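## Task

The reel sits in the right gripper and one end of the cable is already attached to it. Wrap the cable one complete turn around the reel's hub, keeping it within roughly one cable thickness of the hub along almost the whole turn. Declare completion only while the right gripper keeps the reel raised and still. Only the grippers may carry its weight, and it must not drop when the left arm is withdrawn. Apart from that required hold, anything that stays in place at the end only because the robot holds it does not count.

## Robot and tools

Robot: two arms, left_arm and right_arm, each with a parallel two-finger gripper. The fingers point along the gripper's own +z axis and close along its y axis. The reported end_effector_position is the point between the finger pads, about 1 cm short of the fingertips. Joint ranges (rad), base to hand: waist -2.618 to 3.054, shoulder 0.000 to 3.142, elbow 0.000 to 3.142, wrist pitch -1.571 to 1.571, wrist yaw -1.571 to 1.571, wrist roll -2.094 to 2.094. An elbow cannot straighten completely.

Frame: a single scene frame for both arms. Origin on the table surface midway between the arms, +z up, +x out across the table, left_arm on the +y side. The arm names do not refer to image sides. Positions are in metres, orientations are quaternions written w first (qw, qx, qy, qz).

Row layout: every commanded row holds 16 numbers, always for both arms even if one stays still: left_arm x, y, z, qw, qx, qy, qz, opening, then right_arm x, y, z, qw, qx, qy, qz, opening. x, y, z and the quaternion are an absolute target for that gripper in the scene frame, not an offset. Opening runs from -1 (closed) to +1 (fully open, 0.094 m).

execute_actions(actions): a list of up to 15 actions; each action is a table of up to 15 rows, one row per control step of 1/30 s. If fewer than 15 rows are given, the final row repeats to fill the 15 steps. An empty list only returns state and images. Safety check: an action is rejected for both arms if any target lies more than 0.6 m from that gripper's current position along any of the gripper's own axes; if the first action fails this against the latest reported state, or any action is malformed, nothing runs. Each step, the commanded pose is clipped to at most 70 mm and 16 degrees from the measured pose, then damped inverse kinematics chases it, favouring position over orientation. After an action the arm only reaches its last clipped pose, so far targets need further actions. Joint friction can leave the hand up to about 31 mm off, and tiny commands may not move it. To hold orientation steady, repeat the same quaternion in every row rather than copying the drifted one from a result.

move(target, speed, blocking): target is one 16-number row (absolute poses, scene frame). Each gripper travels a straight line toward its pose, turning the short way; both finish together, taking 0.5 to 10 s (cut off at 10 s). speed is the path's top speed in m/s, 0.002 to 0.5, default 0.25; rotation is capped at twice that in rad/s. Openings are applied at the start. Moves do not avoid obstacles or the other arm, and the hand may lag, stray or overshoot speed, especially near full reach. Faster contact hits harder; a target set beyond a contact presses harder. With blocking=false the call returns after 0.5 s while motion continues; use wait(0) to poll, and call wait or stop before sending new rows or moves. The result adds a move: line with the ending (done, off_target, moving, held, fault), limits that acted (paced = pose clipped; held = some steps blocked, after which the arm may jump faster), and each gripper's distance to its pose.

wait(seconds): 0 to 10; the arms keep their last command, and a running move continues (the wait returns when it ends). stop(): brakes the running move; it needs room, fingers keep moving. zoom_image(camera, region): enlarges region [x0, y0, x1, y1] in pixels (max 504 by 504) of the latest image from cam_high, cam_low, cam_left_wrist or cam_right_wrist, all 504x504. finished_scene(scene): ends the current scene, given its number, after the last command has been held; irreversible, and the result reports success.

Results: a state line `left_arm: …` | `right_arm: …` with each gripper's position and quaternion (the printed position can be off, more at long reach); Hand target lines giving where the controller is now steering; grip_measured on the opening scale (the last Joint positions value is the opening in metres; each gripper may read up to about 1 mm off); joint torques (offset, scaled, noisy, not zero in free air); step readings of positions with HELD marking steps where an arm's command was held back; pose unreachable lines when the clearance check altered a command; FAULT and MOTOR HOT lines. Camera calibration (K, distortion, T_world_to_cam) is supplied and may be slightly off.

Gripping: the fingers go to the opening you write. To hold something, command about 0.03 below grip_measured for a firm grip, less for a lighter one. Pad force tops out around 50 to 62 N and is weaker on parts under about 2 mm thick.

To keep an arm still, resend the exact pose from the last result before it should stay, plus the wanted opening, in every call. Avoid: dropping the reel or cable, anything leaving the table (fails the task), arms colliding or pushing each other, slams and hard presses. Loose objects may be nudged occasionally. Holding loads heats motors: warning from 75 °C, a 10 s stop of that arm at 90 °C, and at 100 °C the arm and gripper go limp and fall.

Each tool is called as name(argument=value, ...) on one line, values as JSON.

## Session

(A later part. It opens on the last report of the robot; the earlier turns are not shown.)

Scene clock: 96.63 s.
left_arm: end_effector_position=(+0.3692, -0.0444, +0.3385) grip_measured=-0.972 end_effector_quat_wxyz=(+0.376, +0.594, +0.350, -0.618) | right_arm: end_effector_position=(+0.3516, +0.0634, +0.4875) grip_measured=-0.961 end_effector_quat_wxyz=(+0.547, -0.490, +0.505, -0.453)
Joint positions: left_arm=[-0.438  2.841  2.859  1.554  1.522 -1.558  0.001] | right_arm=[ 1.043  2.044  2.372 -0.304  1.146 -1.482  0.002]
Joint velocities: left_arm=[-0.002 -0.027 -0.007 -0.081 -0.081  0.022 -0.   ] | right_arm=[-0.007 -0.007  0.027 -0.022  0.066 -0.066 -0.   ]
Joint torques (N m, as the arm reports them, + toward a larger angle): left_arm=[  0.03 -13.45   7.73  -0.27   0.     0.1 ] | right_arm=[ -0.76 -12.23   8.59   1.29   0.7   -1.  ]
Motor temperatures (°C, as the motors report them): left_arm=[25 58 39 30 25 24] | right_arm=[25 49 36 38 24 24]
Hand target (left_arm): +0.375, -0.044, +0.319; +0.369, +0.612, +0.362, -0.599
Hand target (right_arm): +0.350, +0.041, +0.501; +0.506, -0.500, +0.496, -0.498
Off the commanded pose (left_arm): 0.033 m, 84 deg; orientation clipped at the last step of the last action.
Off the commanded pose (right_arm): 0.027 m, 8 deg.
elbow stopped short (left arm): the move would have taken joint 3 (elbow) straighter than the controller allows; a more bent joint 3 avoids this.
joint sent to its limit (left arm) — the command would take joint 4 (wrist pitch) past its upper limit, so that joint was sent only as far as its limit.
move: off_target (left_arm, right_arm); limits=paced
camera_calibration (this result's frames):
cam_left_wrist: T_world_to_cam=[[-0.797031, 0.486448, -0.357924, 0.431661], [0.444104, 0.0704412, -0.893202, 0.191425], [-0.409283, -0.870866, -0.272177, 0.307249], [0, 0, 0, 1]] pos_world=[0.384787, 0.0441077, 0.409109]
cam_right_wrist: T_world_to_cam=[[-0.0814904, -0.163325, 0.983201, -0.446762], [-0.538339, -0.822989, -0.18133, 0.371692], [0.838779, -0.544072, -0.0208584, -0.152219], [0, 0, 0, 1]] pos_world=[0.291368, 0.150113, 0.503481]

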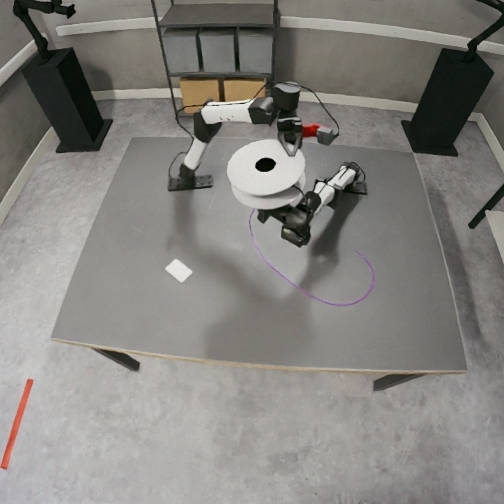

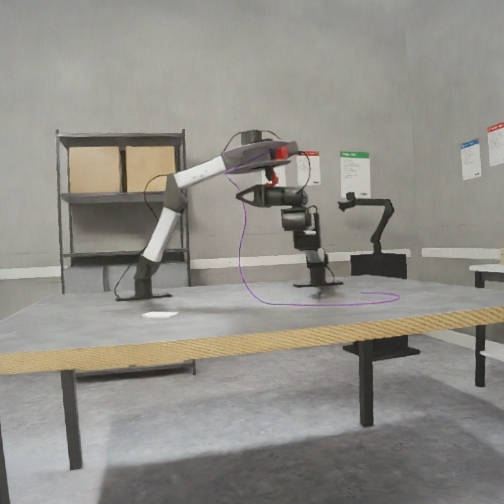

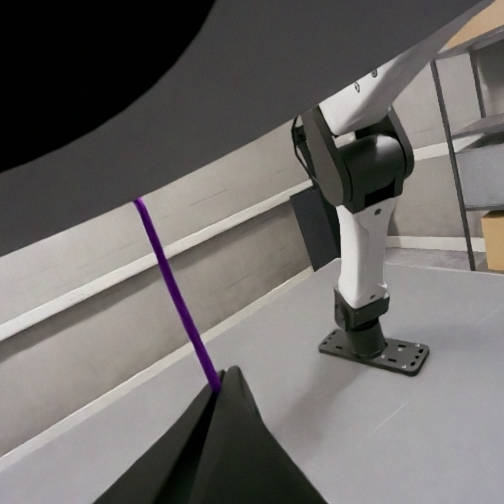

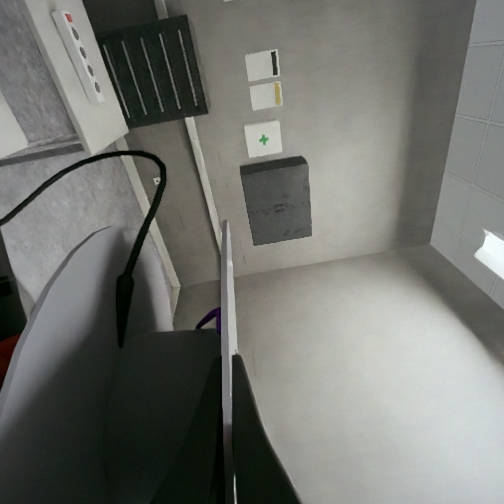

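move(target=[0.57,-0.05,0.38, 0.675,0.209,0.675,-0.209, -1, 0.35,0.04,0.5, 0.5,-0.5,0.5,-0.5, -1], speed=0.1)

move(target=[0.47,-0.15,0.36, 0.647,0.285,0.647,-0.285, -1, 0.35,0.04,0.5, 0.5,-0.5,0.5,-0.5, -1], speed=0.1)

move(target=[0.42,-0.17,0.40, 0.647,0.285,0.647,-0.285, -1, 0.35,0.04,0.5, 0.5,-0.5,0.5,-0.5, -1], speed=0.08)

move(target=[0.30,-0.06,0.34, 0.647,0.285,0.647,-0.285, -1, 0.35,0.04,0.5, 0.5,-0.5,0.5,-0.5, -1], speed=0.08)

Scene clock: 110.90 s.
left_arm: end_effector_position=(+0.5806, -0.0248, +0.3844) grip_measured=-0.972 end_effector_quat_wxyz=(+0.677, +0.200, +0.676, -0.212) | right_arm: end_effector_position=(+0.3507, +0.0229, +0.4924) grip_measured=-0.962 end_effector_quat_wxyz=(+0.462, -0.487, +0.516, -0.532)
Joint positions: left_arm=[-0.51   2.394  2.519 -0.118  0.027 -0.017  0.001] | right_arm=[ 1.036  2.034  2.412 -0.408  1.317 -1.583  0.002]
Joint velocities: left_arm=[-0.002 -0.002  0.027 -0.007 -0.037  0.007 -0.001] | right_arm=[ 0.007  0.007 -0.007 -0.022 -0.037 -0.081 -0.001]
Joint torques (N m, as the arm reports them, + toward a larger angle): left_arm=[ -4.22 -14.75  10.2    1.76  -0.14   0.05] | right_arm=[  0.48 -10.56   7.06   1.83  -0.91   0.25]
Motor temperatures (°C, as the motors report them): left_arm=[25 58 39 31 25 24] | right_arm=[25 50 37 38 24 24]
Hand target (left_arm): +0.567, -0.048, +0.384; +0.673, +0.210, +0.675, -0.220
Hand target (right_arm): +0.348, +0.039, +0.499; +0.499, -0.500, +0.500, -0.501
Off the commanded pose (left_arm): 0.028 m, 1 deg.
Off the commanded pose (right_arm): 0.019 m, 6 deg.
move: off_target (left_arm, right_arm); limits=paced
camera_calibration (this result's frames):
cam_left_wrist: T_world_to_cam=[[-0.581243, -0.74521, -0.32683, 0.439264], [-0.0723577, 0.447386, -0.891409, 0.445683], [0.810506, -0.494477, -0.313962, -0.25947], [0, 0, 0, 1]] pos_world=[0.49787, -0.000349587, 0.459387]
cam_right_wrist: T_world_to_cam=[[-0.0772559, 0.00110178, 0.997011, -0.47035], [-0.679259, -0.732066, -0.0518251, 0.322331], [0.729821, -0.681232, 0.0573048, -0.170551], [0, 0, 0, 1]] pos_world=[0.30708, 0.120301, 0.495422]

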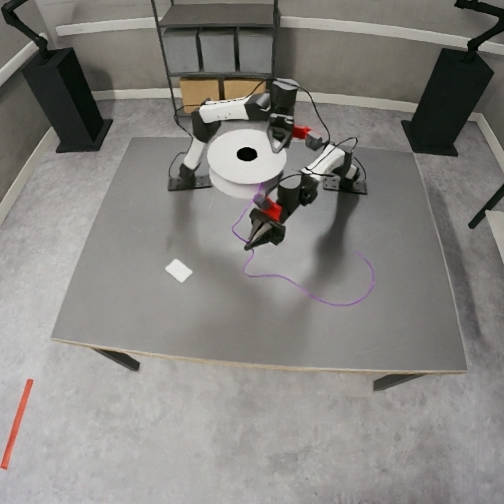

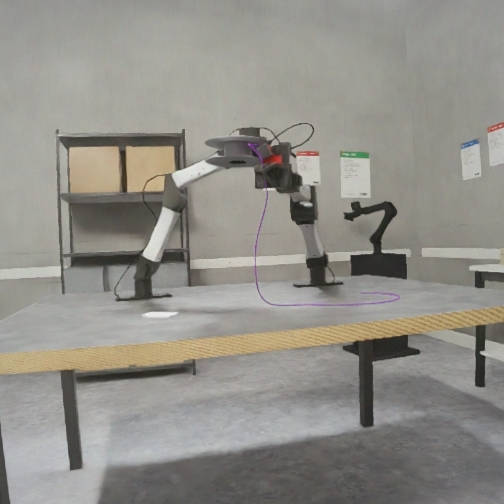

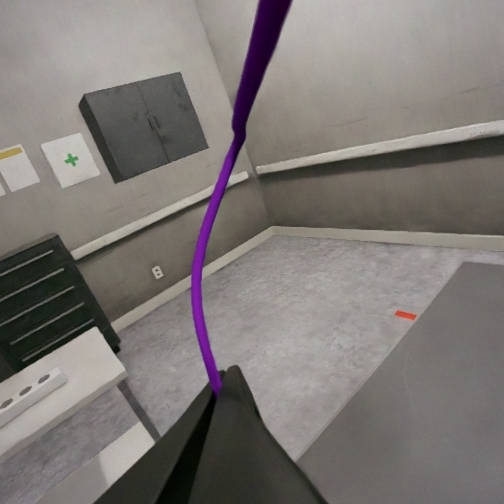

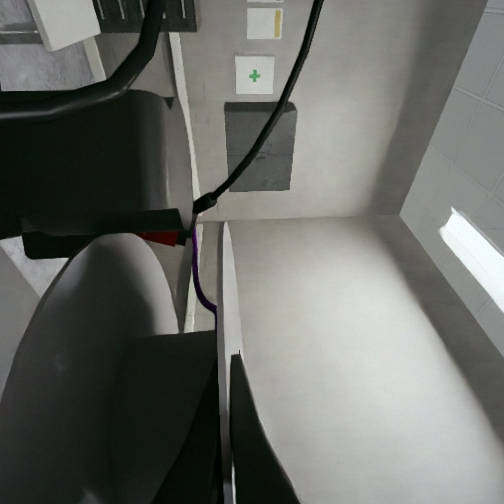

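Scene clock: 113.00 s.
left_arm: end_effector_position=(+0.5429, -0.0646, +0.3736) grip_measured=-0.972 end_effector_quat_wxyz=(+0.670, +0.206, +0.669, -0.247) | right_arm: end_effector_position=(+0.3338, +0.0010, +0.4883) grip_measured=-0.962 end_effector_quat_wxyz=(+0.398, -0.512, +0.506, -0.568)
Joint positions: left_arm=[-0.594  2.3    2.293  0.027  0.005 -0.055  0.001] | right_arm=[ 1.063  2.034  2.493 -0.696  1.409 -1.519  0.002]
Joint velocities: left_arm=[-0.012  0.002 -0.007  0.051 -0.022  0.022  0.002] | right_arm=[-0.017  0.012  0.042 -0.066  0.051  0.037  0.   ]
Joint torques (N m, as the arm reports them, + toward a larger angle): left_arm=[ -8.98 -16.42   6.     1.98   0.89   0.66] | right_arm=[-0.93 -8.09  7.87  2.83 -1.48  0.53]
Motor temperatures (°C, as the motors report them): left_arm=[25 59 39 32 25 24] | right_arm=[25 50 37 39 24 23]
Hand target (left_arm): +0.490, -0.126, +0.365; +0.648, +0.283, +0.647, -0.286
Hand target (right_arm): +0.341, +0.033, +0.497; -0.488, +0.505, -0.512, +0.495
Off the commanded pose (left_arm): 0.113 m, 11 deg; position clipped at the last step of the last action.
Off the commanded pose (right_arm): 0.044 m, 14 deg.
move: off_target (left_arm, right_arm); limits=paced
camera_calibration (this result's frames):
cam_left_wrist: T_world_to_cam=[[-0.630455, -0.719712, -0.290758, 0.399071], [-0.0558293, 0.415653, -0.907808, 0.446315], [0.774215, -0.5561, -0.302232, -0.240699], [0, 0, 0, 1]] pos_world=[0.462867, -0.0321487, 0.448454]
cam_right_wrist: T_world_to_cam=[[-0.0241294, 0.138441, 0.990077, -0.482013], [-0.725627, -0.683663, 0.0779115, 0.24668], [0.687665, -0.716547, 0.116953, -0.187921], [0, 0, 0, 1]] pos_world=[0.296593, 0.100722, 0.479989]

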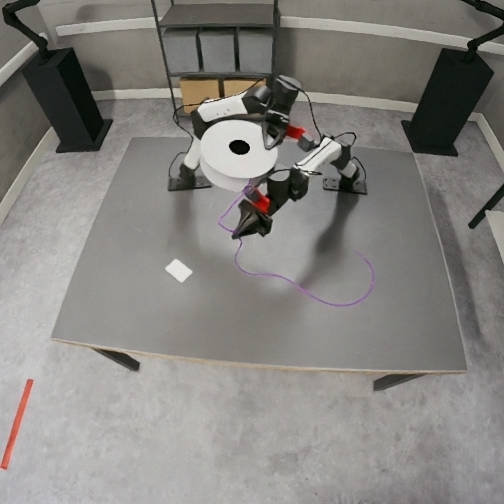

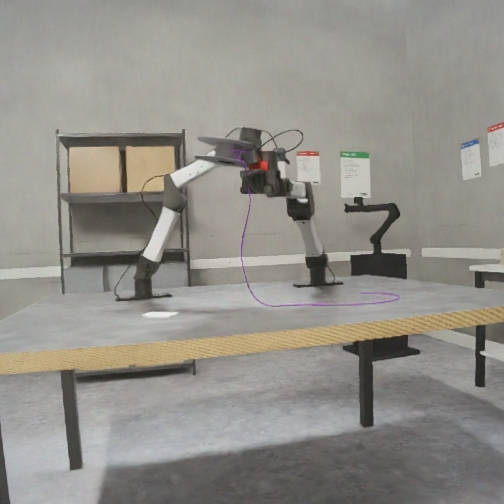

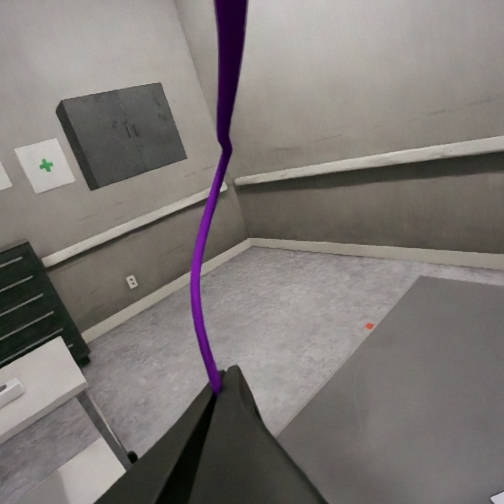

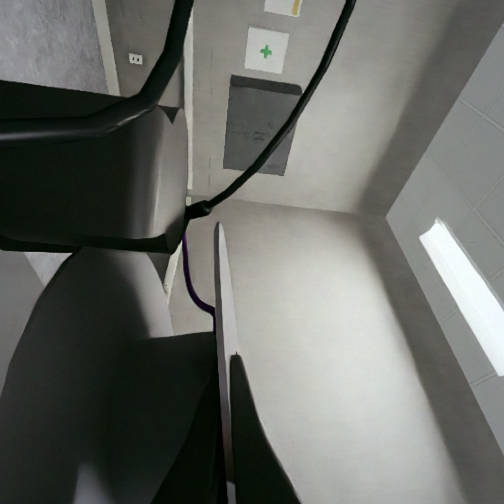

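Scene clock: 115.33 s.
left_arm: end_effector_position=(+0.5229, -0.0667, +0.3903) grip_measured=-0.972 end_effector_quat_wxyz=(+0.665, +0.186, +0.683, -0.237) | right_arm: end_effector_position=(+0.3221, -0.0157, +0.5031) grip_measured=-0.962 end_effector_quat_wxyz=(+0.406, -0.493, +0.523, -0.565)
Joint positions: left_arm=[-0.636  2.246  2.293 -0.049 -0.081 -0.076  0.001] | right_arm=[ 1.079  2.034  2.583 -0.819  1.447 -1.436  0.002]
Joint velocities: left_arm=[-0.007  0.002  0.002  0.007 -0.066  0.051 -0.   ] | right_arm=[-0.007  0.046  0.061 -0.095 -0.022  0.007  0.   ]
Joint torques (N m, as the arm reports them, + toward a larger angle): left_arm=[ -8.77 -17.97   5.97   1.99   1.34   0.86] | right_arm=[-1.69 -5.92  6.68  2.67 -1.68  0.68]
Motor temperatures (°C, as the motors report them): left_arm=[25 59 39 32 25 24] | right_arm=[25 49 37 40 24 23]
Hand target (left_arm): +0.462, -0.125, +0.396; +0.649, +0.281, +0.647, -0.285
Hand target (right_arm): +0.337, +0.029, +0.491; -0.479, +0.507, -0.522, +0.491
Off the commanded pose (left_arm): 0.146 m, 13 deg; position clipped at the last step of the last action.
Off the commanded pose (right_arm): 0.062 m, 13 deg.
move: off_target (left_arm, right_arm); limits=paced
camera_calibration (this result's frames):
cam_left_wrist: T_world_to_cam=[[-0.607077, -0.747505, -0.269618, 0.367468], [-0.100883, 0.409048, -0.906919, 0.483969], [0.788214, -0.52337, -0.323734, -0.218023], [0, 0, 0, 1]] pos_world=[0.443754, -0.0373892, 0.467415]
cam_right_wrist: T_world_to_cam=[[-0.0343947, 0.0940665, 0.994972, -0.494474], [-0.742501, -0.668791, 0.0375616, 0.251588], [0.668961, -0.737476, 0.0928474, -0.175696], [0, 0, 0, 1]] pos_world=[0.287331, 0.0852015, 0.49885]

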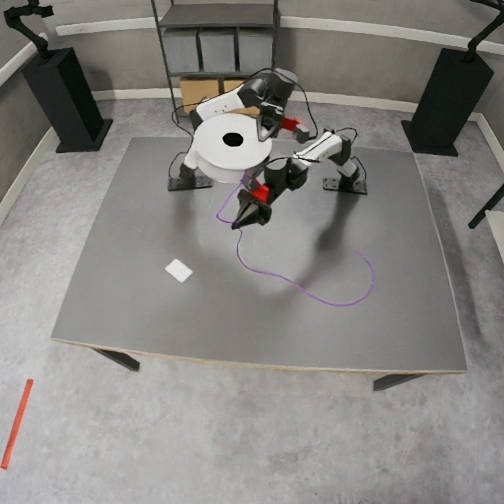

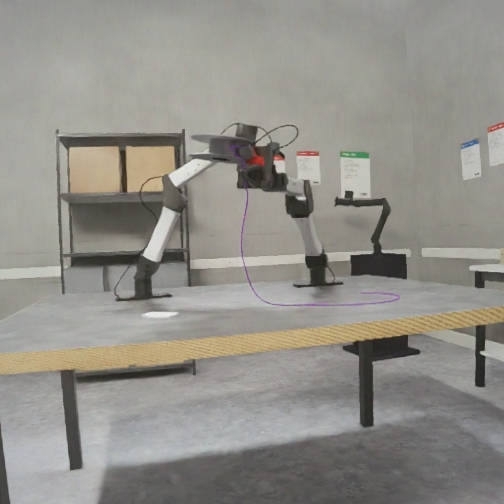

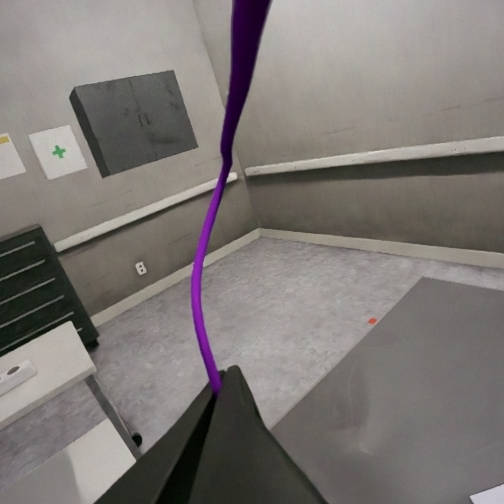

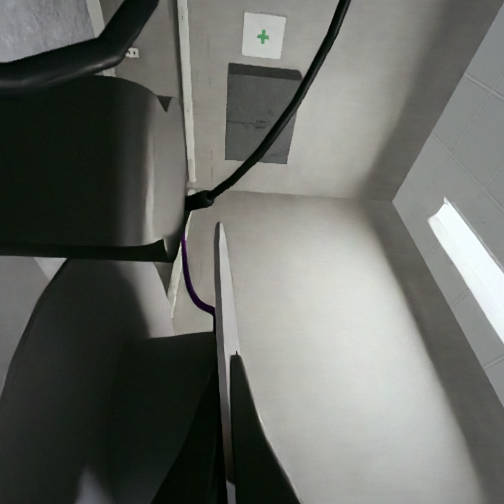

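Scene clock: 120.53 s.
left_arm: end_effector_position=(+0.2992, -0.0585, +0.3391) grip_measured=-0.972 end_effector_quat_wxyz=(+0.649, +0.275, +0.649, -0.285) | right_arm: end_effector_position=(+0.3553, +0.0483, +0.4774) grip_measured=-0.962 end_effector_quat_wxyz=(+0.471, -0.522, +0.498, -0.508)
Joint positions: left_arm=[-0.938  1.557  1.158  0.404 -0.178 -0.012  0.001] | right_arm=[ 1.036  2.106  2.515 -0.531  1.229 -1.517  0.002]
Joint velocities: left_arm=[-0.017 -0.012  0.007 -0.022  0.022  0.022 -0.   ] | right_arm=[ 0.007 -0.032 -0.149  0.168 -0.037 -0.081  0.   ]
Joint torques (N m, as the arm reports them, + toward a larger angle): left_arm=[-0.28 -6.8  10.26  1.81  0.24  0.16] | right_arm=[  0.16 -14.09   4.84   2.21   0.14   0.01]
Motor temperatures (°C, as the motors report them): left_arm=[26 58 39 33 26 24] | right_arm=[26 49 37 42 24 23]
Hand target (left_arm): +0.301, -0.064, +0.339; +0.647, +0.284, +0.647, -0.285
Hand target (right_arm): +0.349, +0.039, +0.499; -0.497, +0.501, -0.503, +0.499
Off the commanded pose (left_arm): 0.002 m, 1 deg.
Off the commanded pose (right_arm): 0.025 m, 4 deg.
move: off_target (right_arm); limits=paced
camera_calibration (this result's frames):
cam_left_wrist: T_world_to_cam=[[-0.731134, -0.597319, -0.329626, 0.29025], [0.030095, 0.454448, -0.890265, 0.36942], [0.68157, -0.660823, -0.314286, -0.0333528], [0, 0, 0, 1]] pos_world=[0.223826, -0.0165506, 0.414073]
cam_right_wrist: T_world_to_cam=[[-0.0437461, 0.0138974, 0.998946, -0.468447], [-0.615, -0.788365, -0.0159644, 0.306019], [0.787312, -0.615051, 0.0430348, -0.172615], [0, 0, 0, 1]] pos_world=[0.303611, 0.141599, 0.480267]

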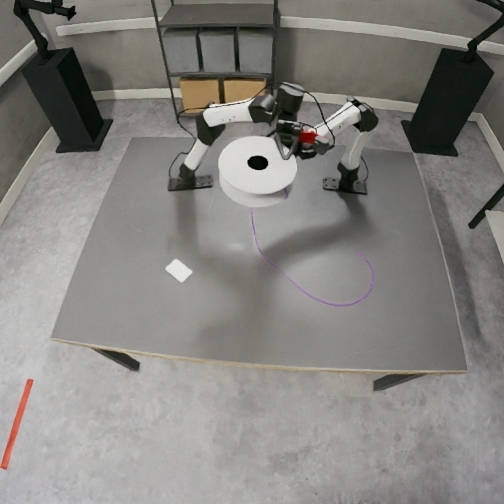

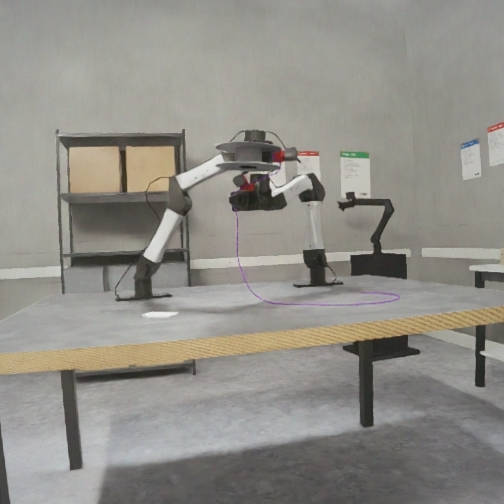

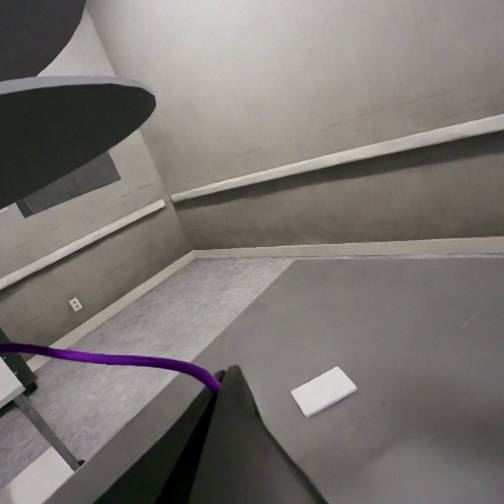

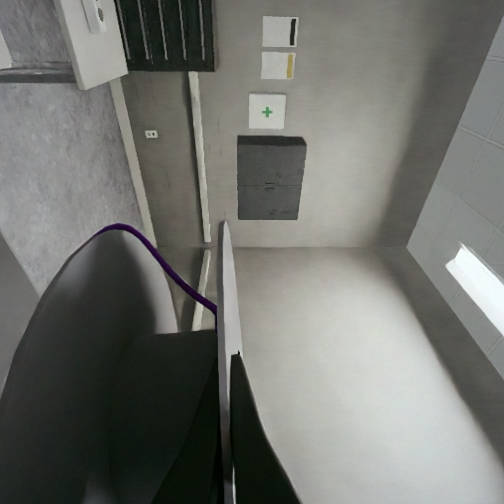

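move(target=[0.50,0.13,0.32, 0.664,0.243,0.664,-0.243, -1, 0.35,0.04,0.5, 0.5,-0.5,0.5,-0.5, -1], speed=0.12)

move(target=[0.58,-0.02,0.32, 0.664,0.243,0.664,-0.243, -1, 0.35,0.04,0.5, 0.5,-0.5,0.5,-0.5, -1], speed=0.12)

move(target=[0.50,-0.14,0.32, 0.664,0.243,0.664,-0.243, -1, 0.35,0.04,0.5, 0.5,-0.5,0.5,-0.5, -1], speed=0.12)

move(target=[0.40,-0.17,0.32, 0.664,0.243,0.664,-0.243, -1, 0.35,0.04,0.5, 0.5,-0.5,0.5,-0.5, -1], speed=0.12)

Scene clock: 131.77 s.
left_arm: end_effector_position=(+0.4929, +0.1340, +0.3159) grip_measured=-0.972 end_effector_quat_wxyz=(+0.659, +0.238, +0.671, -0.242) | right_arm: end_effector_position=(+0.3558, +0.0506, +0.4788) grip_measured=-0.962 end_effector_quat_wxyz=(+0.479, -0.517, +0.496, -0.506)
Joint positions: left_arm=[-0.23   1.725  1.265  0.445  0.41  -0.006  0.001] | right_arm=[ 1.036  2.092  2.476 -0.467  1.223 -1.541  0.002]
Joint velocities: left_arm=[ 0.007 -0.002 -0.012 -0.051  0.081 -0.037 -0.   ] | right_arm=[-0.007  0.002 -0.002 -0.022  0.007  0.007 -0.   ]
Joint torques (N m, as the arm reports them, + toward a larger angle): left_arm=[-0.23 -8.7   9.96  1.93  0.16  0.16] | right_arm=[ -0.03 -14.42   5.08   2.16   0.11  -0.07]
Motor temperatures (°C, as the motors report them): left_arm=[25 52 40 35 25 24] | right_arm=[26 52 37 42 24 23]
Hand target (left_arm): +0.497, +0.133, +0.320; +0.664, +0.244, +0.664, -0.242
Hand target (right_arm): +0.350, +0.039, +0.499; +0.499, -0.500, +0.501, -0.499
Off the commanded pose (left_arm): 0.009 m, 1 deg.
Off the commanded pose (right_arm): 0.024 m, 3 deg.
move: off_target (right_arm); limits=held; held on 1 of 84 steps (right_arm)
pose unreachable (right arm): on one or more control steps of this call, first in action 0 (counted from 0), this arm could not follow its commanded pose, so it was not sent that pose on those steps. It may still have moved: this result reports where it is.
cause: the commanded pose would bring a part of the arm too close to another arm (this arm's wrist (the part past joint 5) and the other arm's wrist (the part past joint 4)).
camera_calibration (this result's frames):
cam_left_wrist: T_world_to_cam=[[-0.658839, -0.676149, -0.329777, 0.514166], [-0.0368122, 0.466819, -0.883586, 0.28473], [0.751382, -0.570002, -0.33245, -0.0862674], [0, 0, 0, 1]] pos_world=[0.414054, 0.165563, 0.392464]
cam_right_wrist: T_world_to_cam=[[-0.0561639, 0.000821387, 0.998421, -0.464555], [-0.60926, -0.792258, -0.0336207, 0.314775], [0.790979, -0.610186, 0.0449967, -0.174115], [0, 0, 0, 1]] pos_world=[0.30341, 0.143522, 0.482239]

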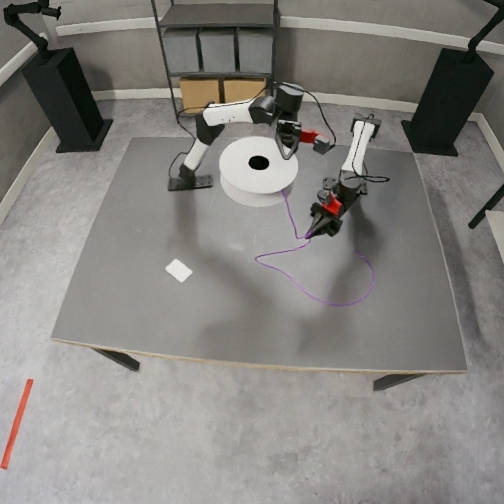

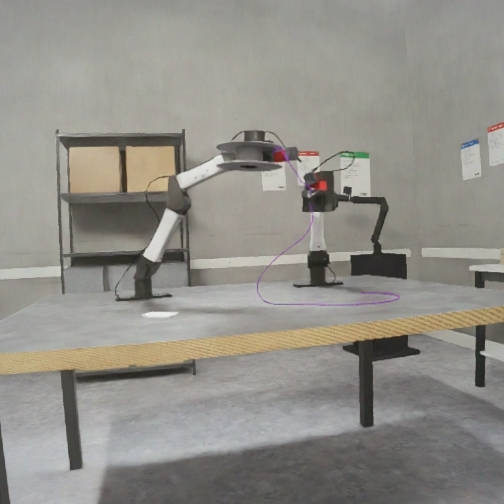

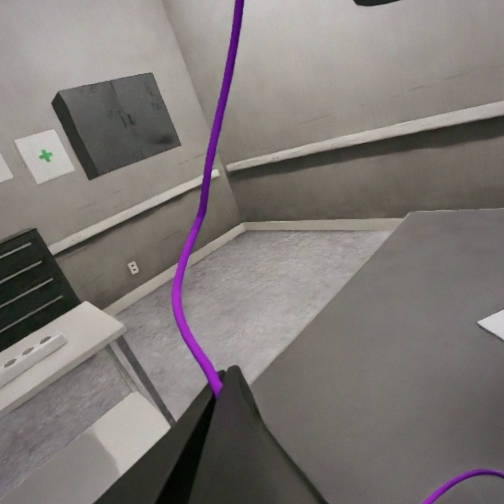

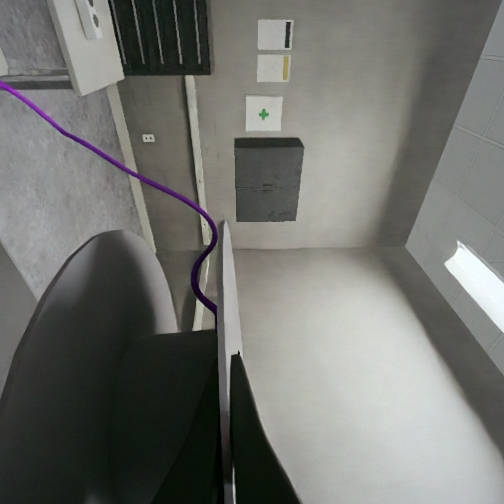

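Scene clock: 133.73 s.
left_arm: end_effector_position=(+0.5791, -0.0121, +0.3301) grip_measured=-0.972 end_effector_quat_wxyz=(+0.672, +0.241, +0.655, -0.248) | right_arm: end_effector_position=(+0.3558, +0.0503, +0.4792) grip_measured=-0.962 end_effector_quat_wxyz=(+0.479, -0.517, +0.496, -0.507)
Joint positions: left_arm=[-0.453  2.28   2.077  0.23   0.199 -0.006  0.001] | right_arm=[ 1.036  2.092  2.476 -0.464  1.225 -1.544  0.002]
Joint velocities: left_arm=[ 0.007  0.002 -0.007  0.007 -0.037 -0.051 -0.001] | right_arm=[-0.002 -0.007 -0.007  0.037  0.022 -0.051  0.   ]
Joint torques (N m, as the arm reports them, + toward a larger angle): left_arm=[ -1.26 -13.75  10.24   1.7   -0.09   0.1 ] | right_arm=[ -0.02 -14.36   4.95   2.2    0.08  -0.04]
Motor temperatures (°C, as the motors report them): left_arm=[25 52 41 35 25 24] | right_arm=[26 53 36 42 24 23]
Hand target (left_arm): +0.581, -0.018, +0.320; +0.664, +0.243, +0.664, -0.243
Hand target (right_arm): +0.350, +0.039, +0.499; +0.499, -0.501, +0.501, -0.499
Off the commanded pose (left_arm): 0.013 m, 2 deg.
Off the commanded pose (right_arm): 0.024 m, 3 deg.
move: off_target (left_arm, right_arm)
camera_calibration (this result's frames):
cam_left_wrist: T_world_to_cam=[[-0.654145, -0.674032, -0.343185, 0.478555], [0.0028337, 0.45154, -0.892246, 0.348315], [0.756364, -0.584631, -0.293462, -0.245534], [0, 0, 0, 1]] pos_world=[0.497771, 0.0217362, 0.402961]
cam_right_wrist: T_world_to_cam=[[-0.0573333, 0.00192569, 0.998353, -0.464588], [-0.610641, -0.791197, -0.0335417, 0.314962], [0.789829, -0.611559, 0.0465378, -0.174583], [0, 0, 0, 1]] pos_world=[0.303583, 0.143324, 0.482512]

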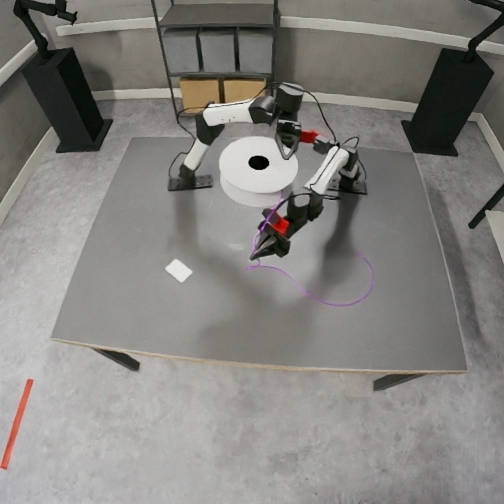

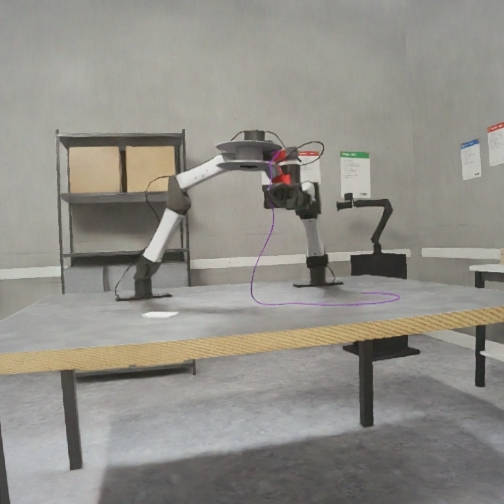

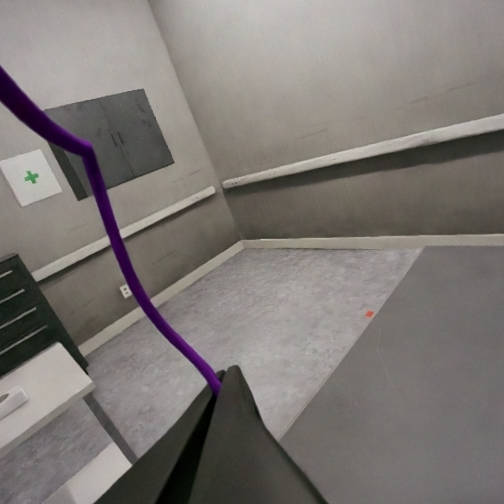

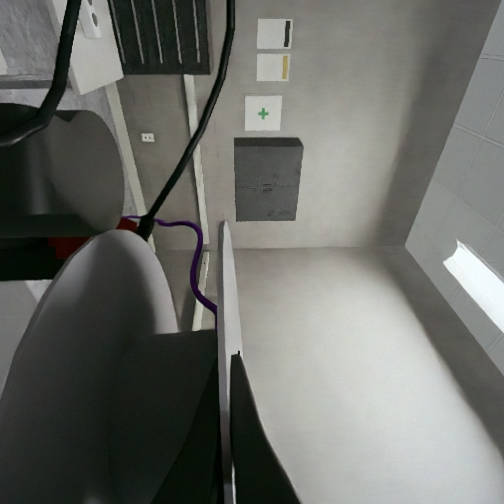

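Scene clock: 135.50 s.
left_arm: end_effector_position=(+0.4979, -0.1381, +0.3328) grip_measured=-0.972 end_effector_quat_wxyz=(+0.673, +0.239, +0.653, -0.253) | right_arm: end_effector_position=(+0.3558, +0.0503, +0.4789) grip_measured=-0.962 end_effector_quat_wxyz=(+0.478, -0.518, +0.496, -0.507)
Joint positions: left_arm=[-0.737  2.343  2.19   0.187 -0.08  -0.006  0.001] | right_arm=[ 1.036  2.092  2.476 -0.466  1.225 -1.544  0.002]
Joint velocities: left_arm=[ 0.007 -0.012 -0.002 -0.022  0.007  0.051  0.001] | right_arm=[-0.002  0.012 -0.007 -0.022  0.095 -0.037 -0.001]
Joint torques (N m, as the arm reports them, + toward a larger angle): left_arm=[ -0.59 -14.02  10.     1.69  -0.05   0.09] | right_arm=[ -0.05 -14.36   4.9    2.18   0.1   -0.05]
Motor temperatures (°C, as the motors report them): left_arm=[25 52 41 35 25 24] | right_arm=[26 53 36 42 24 23]
Hand target (left_arm): +0.502, -0.141, +0.320; +0.664, +0.242, +0.664, -0.244
Hand target (right_arm): +0.350, +0.039, +0.499; +0.499, -0.500, +0.501, -0.499
Off the commanded pose (left_arm): 0.013 m, 2 deg.
Off the commanded pose (right_arm): 0.024 m, 3 deg.
move: off_target (left_arm, right_arm)
camera_calibration (this result's frames):
cam_left_wrist: T_world_to_cam=[[-0.657941, -0.673989, -0.335935, 0.340971], [0.00498524, 0.44218, -0.896913, 0.407041], [0.753053, -0.59179, -0.287568, -0.258318], [0, 0, 0, 1]] pos_world=[0.416837, -0.103045, 0.40534]
cam_right_wrist: T_world_to_cam=[[-0.0565422, 0.00406949, 0.998392, -0.464695], [-0.610667, -0.791266, -0.0313588, 0.313895], [0.789866, -0.611458, 0.047225, -0.174923], [0, 0, 0, 1]] pos_world=[0.303577, 0.143307, 0.482052]

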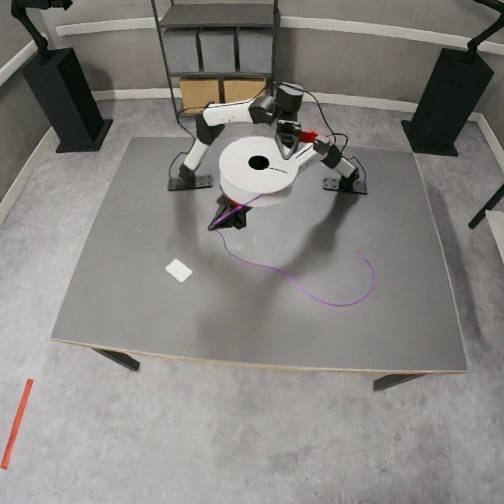

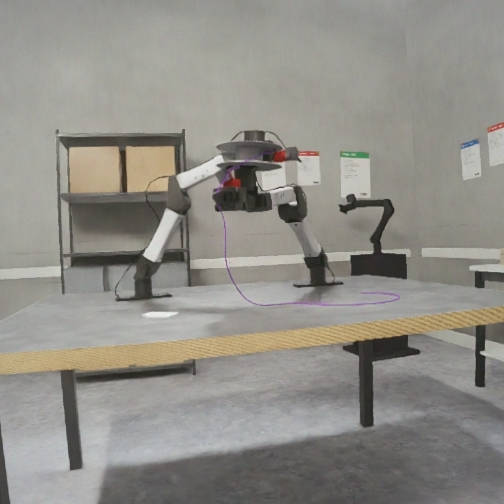

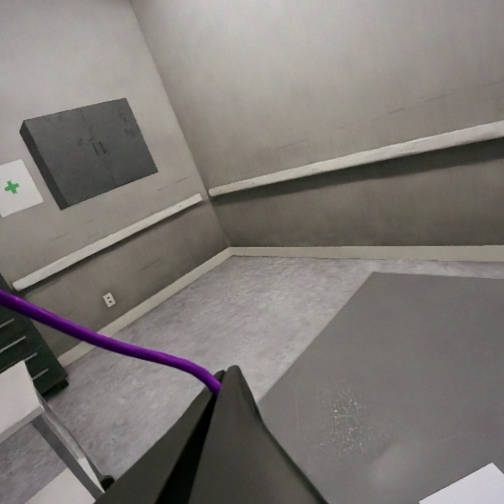

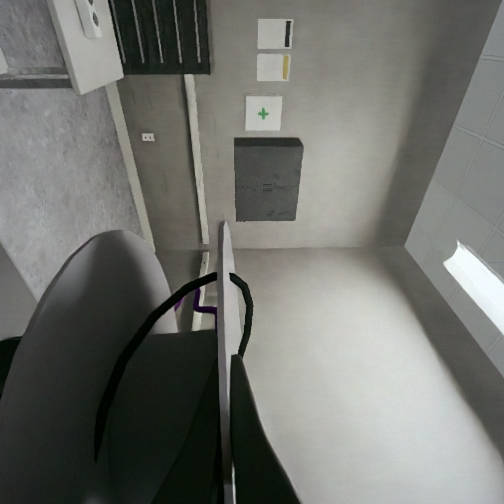

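Scene clock: 136.93 s.
left_arm: end_effector_position=(+0.4099, -0.1650, +0.3420) grip_measured=-0.972 end_effector_quat_wxyz=(+0.680, +0.223, +0.653, -0.248) | right_arm: end_effector_position=(+0.3557, +0.0465, +0.4778) grip_measured=-0.962 end_effector_quat_wxyz=(+0.469, -0.515, +0.499, -0.515)
Joint positions: left_arm=[-0.914  2.17   1.923  0.298 -0.29  -0.006  0.001] | right_arm=[ 1.036  2.092  2.476 -0.477  1.246 -1.544  0.002]
Joint velocities: left_arm=[ 0.002  0.002 -0.007 -0.007 -0.007 -0.022 -0.   ] | right_arm=[-0.002  0.007 -0.002  0.007 -0.081  0.007  0.   ]
Joint torques (N m, as the arm reports them, + toward a larger angle): left_arm=[ -1.77 -14.67   5.92   1.76   0.17   0.09] | right_arm=[  0.   -14.43   4.93   2.22  -0.11  -0.04]
Motor temperatures (°C, as the motors report them): left_arm=[25 53 41 35 25 24] | right_arm=[26 53 36 42 24 23]
Hand target (left_arm): +0.401, -0.172, +0.320; +0.664, +0.243, +0.664, -0.243
Hand target (right_arm): +0.350, +0.039, +0.499; -0.498, +0.501, -0.502, +0.499
Off the commanded pose (left_arm): 0.025 m, 3 deg.
Off the commanded pose (right_arm): 0.024 m, 4 deg.
move: off_target (left_arm, right_arm)
camera_calibration (this result's frames):
cam_left_wrist: T_world_to_cam=[[-0.634154, -0.701287, -0.325646, 0.250204], [-0.00549469, 0.425239, -0.905064, 0.431866], [0.773187, -0.572161, -0.273521, -0.215095], [0, 0, 0, 1]] pos_world=[0.327349, -0.131251, 0.413511]
cam_right_wrist: T_world_to_cam=[[-0.0543936, 0.0159027, 0.998393, -0.464917], [-0.627421, -0.778376, -0.0217844, 0.311597], [0.776778, -0.627597, 0.0523164, -0.174124], [0, 0, 0, 1]] pos_world=[0.30547, 0.140653, 0.480067]

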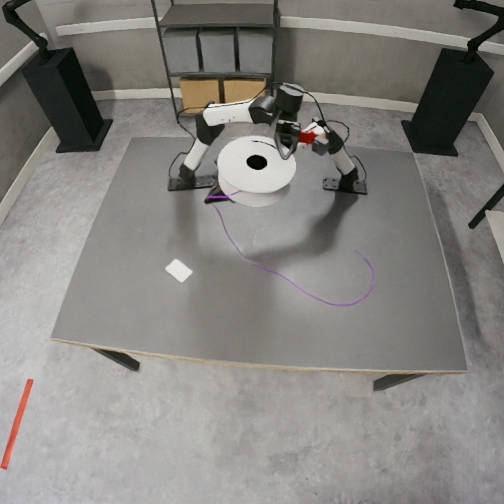

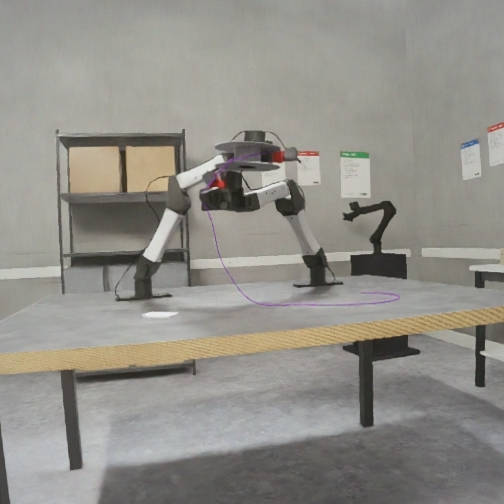

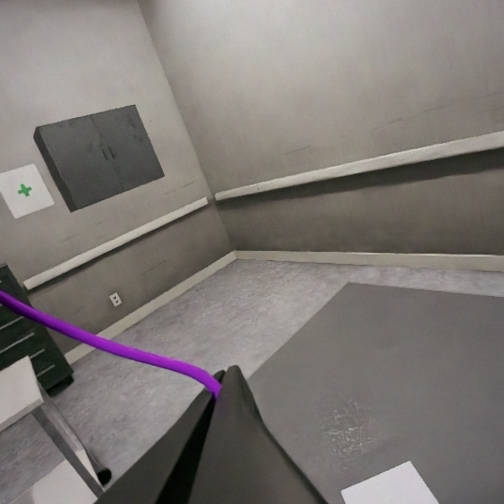

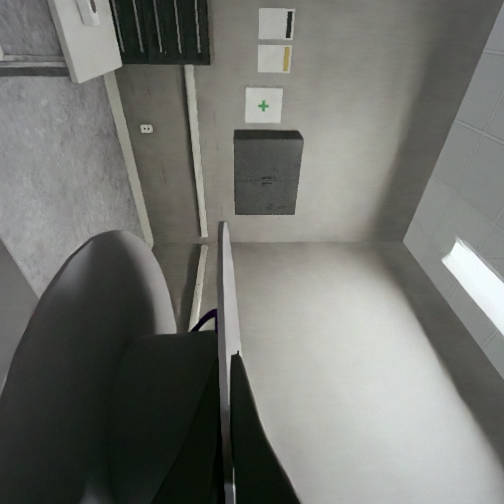

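move(target=[0.31,-0.11,0.35, 0.664,0.243,0.664,-0.243, -1, 0.35,0.04,0.5, 0.5,-0.5,0.5,-0.5, -1], speed=0.08)

Scene clock: 141.83 s.
left_arm: end_effector_position=(+0.3496, -0.1087, +0.3716) grip_measured=-0.972 end_effector_quat_wxyz=(+0.689, +0.203, +0.653, -0.239) | right_arm: end_effector_position=(+0.3527, +0.0448, +0.4769) grip_measured=-0.962 end_effector_quat_wxyz=(+0.465, -0.511, +0.504, -0.518)
Joint positions: left_arm=[-0.974  1.847  1.558  0.358 -0.391 -0.006  0.001] | right_arm=[ 1.044  2.092  2.476 -0.487  1.269 -1.532  0.002]
Joint velocities: left_arm=[-0.007 -0.002  0.012 -0.037  0.007  0.007 -0.   ] | right_arm=[ 0.002  0.002  0.007  0.022 -0.081  0.022  0.   ]
Joint torques (N m, as the arm reports them, + toward a larger angle): left_arm=[ -3.38 -11.84   5.69   1.66   0.34   0.11] | right_arm=[ -0.52 -14.21   5.26   2.22  -0.33  -0.11]
Motor temperatures (°C, as the motors report them): left_arm=[25 53 40 35 25 24] | right_arm=[26 54 36 42 24 23]
Hand target (left_arm): +0.331, -0.123, +0.349; +0.667, +0.239, +0.662, -0.244
Hand target (right_arm): +0.349, +0.039, +0.499; -0.498, +0.501, -0.502, +0.499
Off the commanded pose (left_arm): 0.045 m, 6 deg.
Off the commanded pose (right_arm): 0.024 m, 5 deg.
move: held (left_arm), off_target (right_arm); limits=held; held on 15 of 50 steps (left_arm), including the last (left_arm)
pose unreachable (left arm): on one or more control steps of this call, first in action 0 (counted from 0), this arm could not follow its commanded pose, so it was not sent that pose on those steps. On the call's last step it was still not sent that pose. It may still have moved: this result reports where it is.
cause: the commanded pose would bring a part of the arm too close to another arm (this arm's wrist (the part past joint 4) and the other arm's forearm (the part past joint 3)).
camera_calibration (this result's frames):
cam_left_wrist: T_world_to_cam=[[-0.602236, -0.733547, -0.314994, 0.24248], [-0.0183212, 0.407167, -0.91317, 0.440007], [0.798108, -0.544172, -0.25865, -0.139377], [0, 0, 0, 1]] pos_world=[0.26533, -0.0771311, 0.442131]
cam_right_wrist: T_world_to_cam=[[-0.0531946, 0.0150135, 0.998471, -0.464544], [-0.639737, -0.768264, -0.0225306, 0.312562], [0.766751, -0.639957, 0.0504721, -0.167809], [0, 0, 0, 1]] pos_world=[0.303914, 0.139713, 0.479346]

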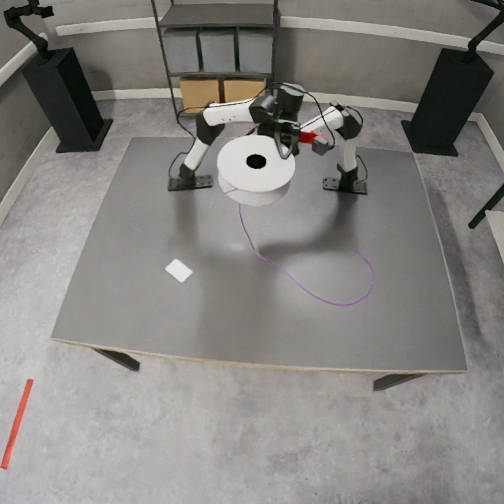

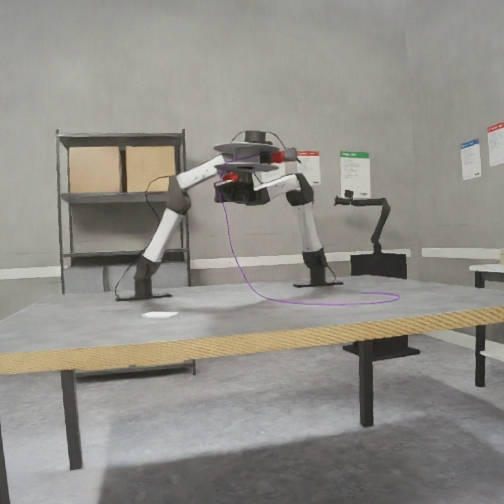

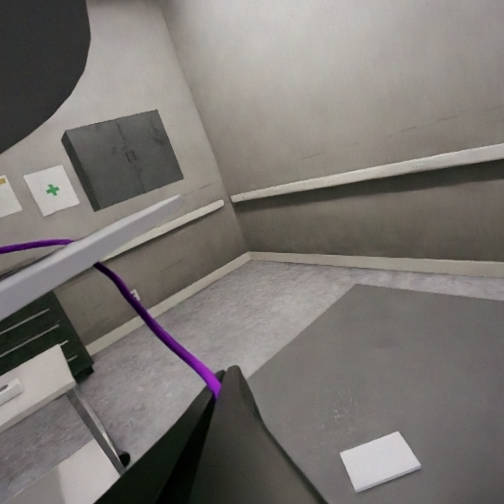

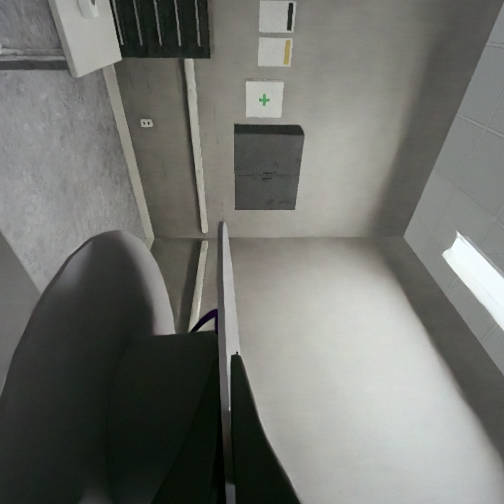

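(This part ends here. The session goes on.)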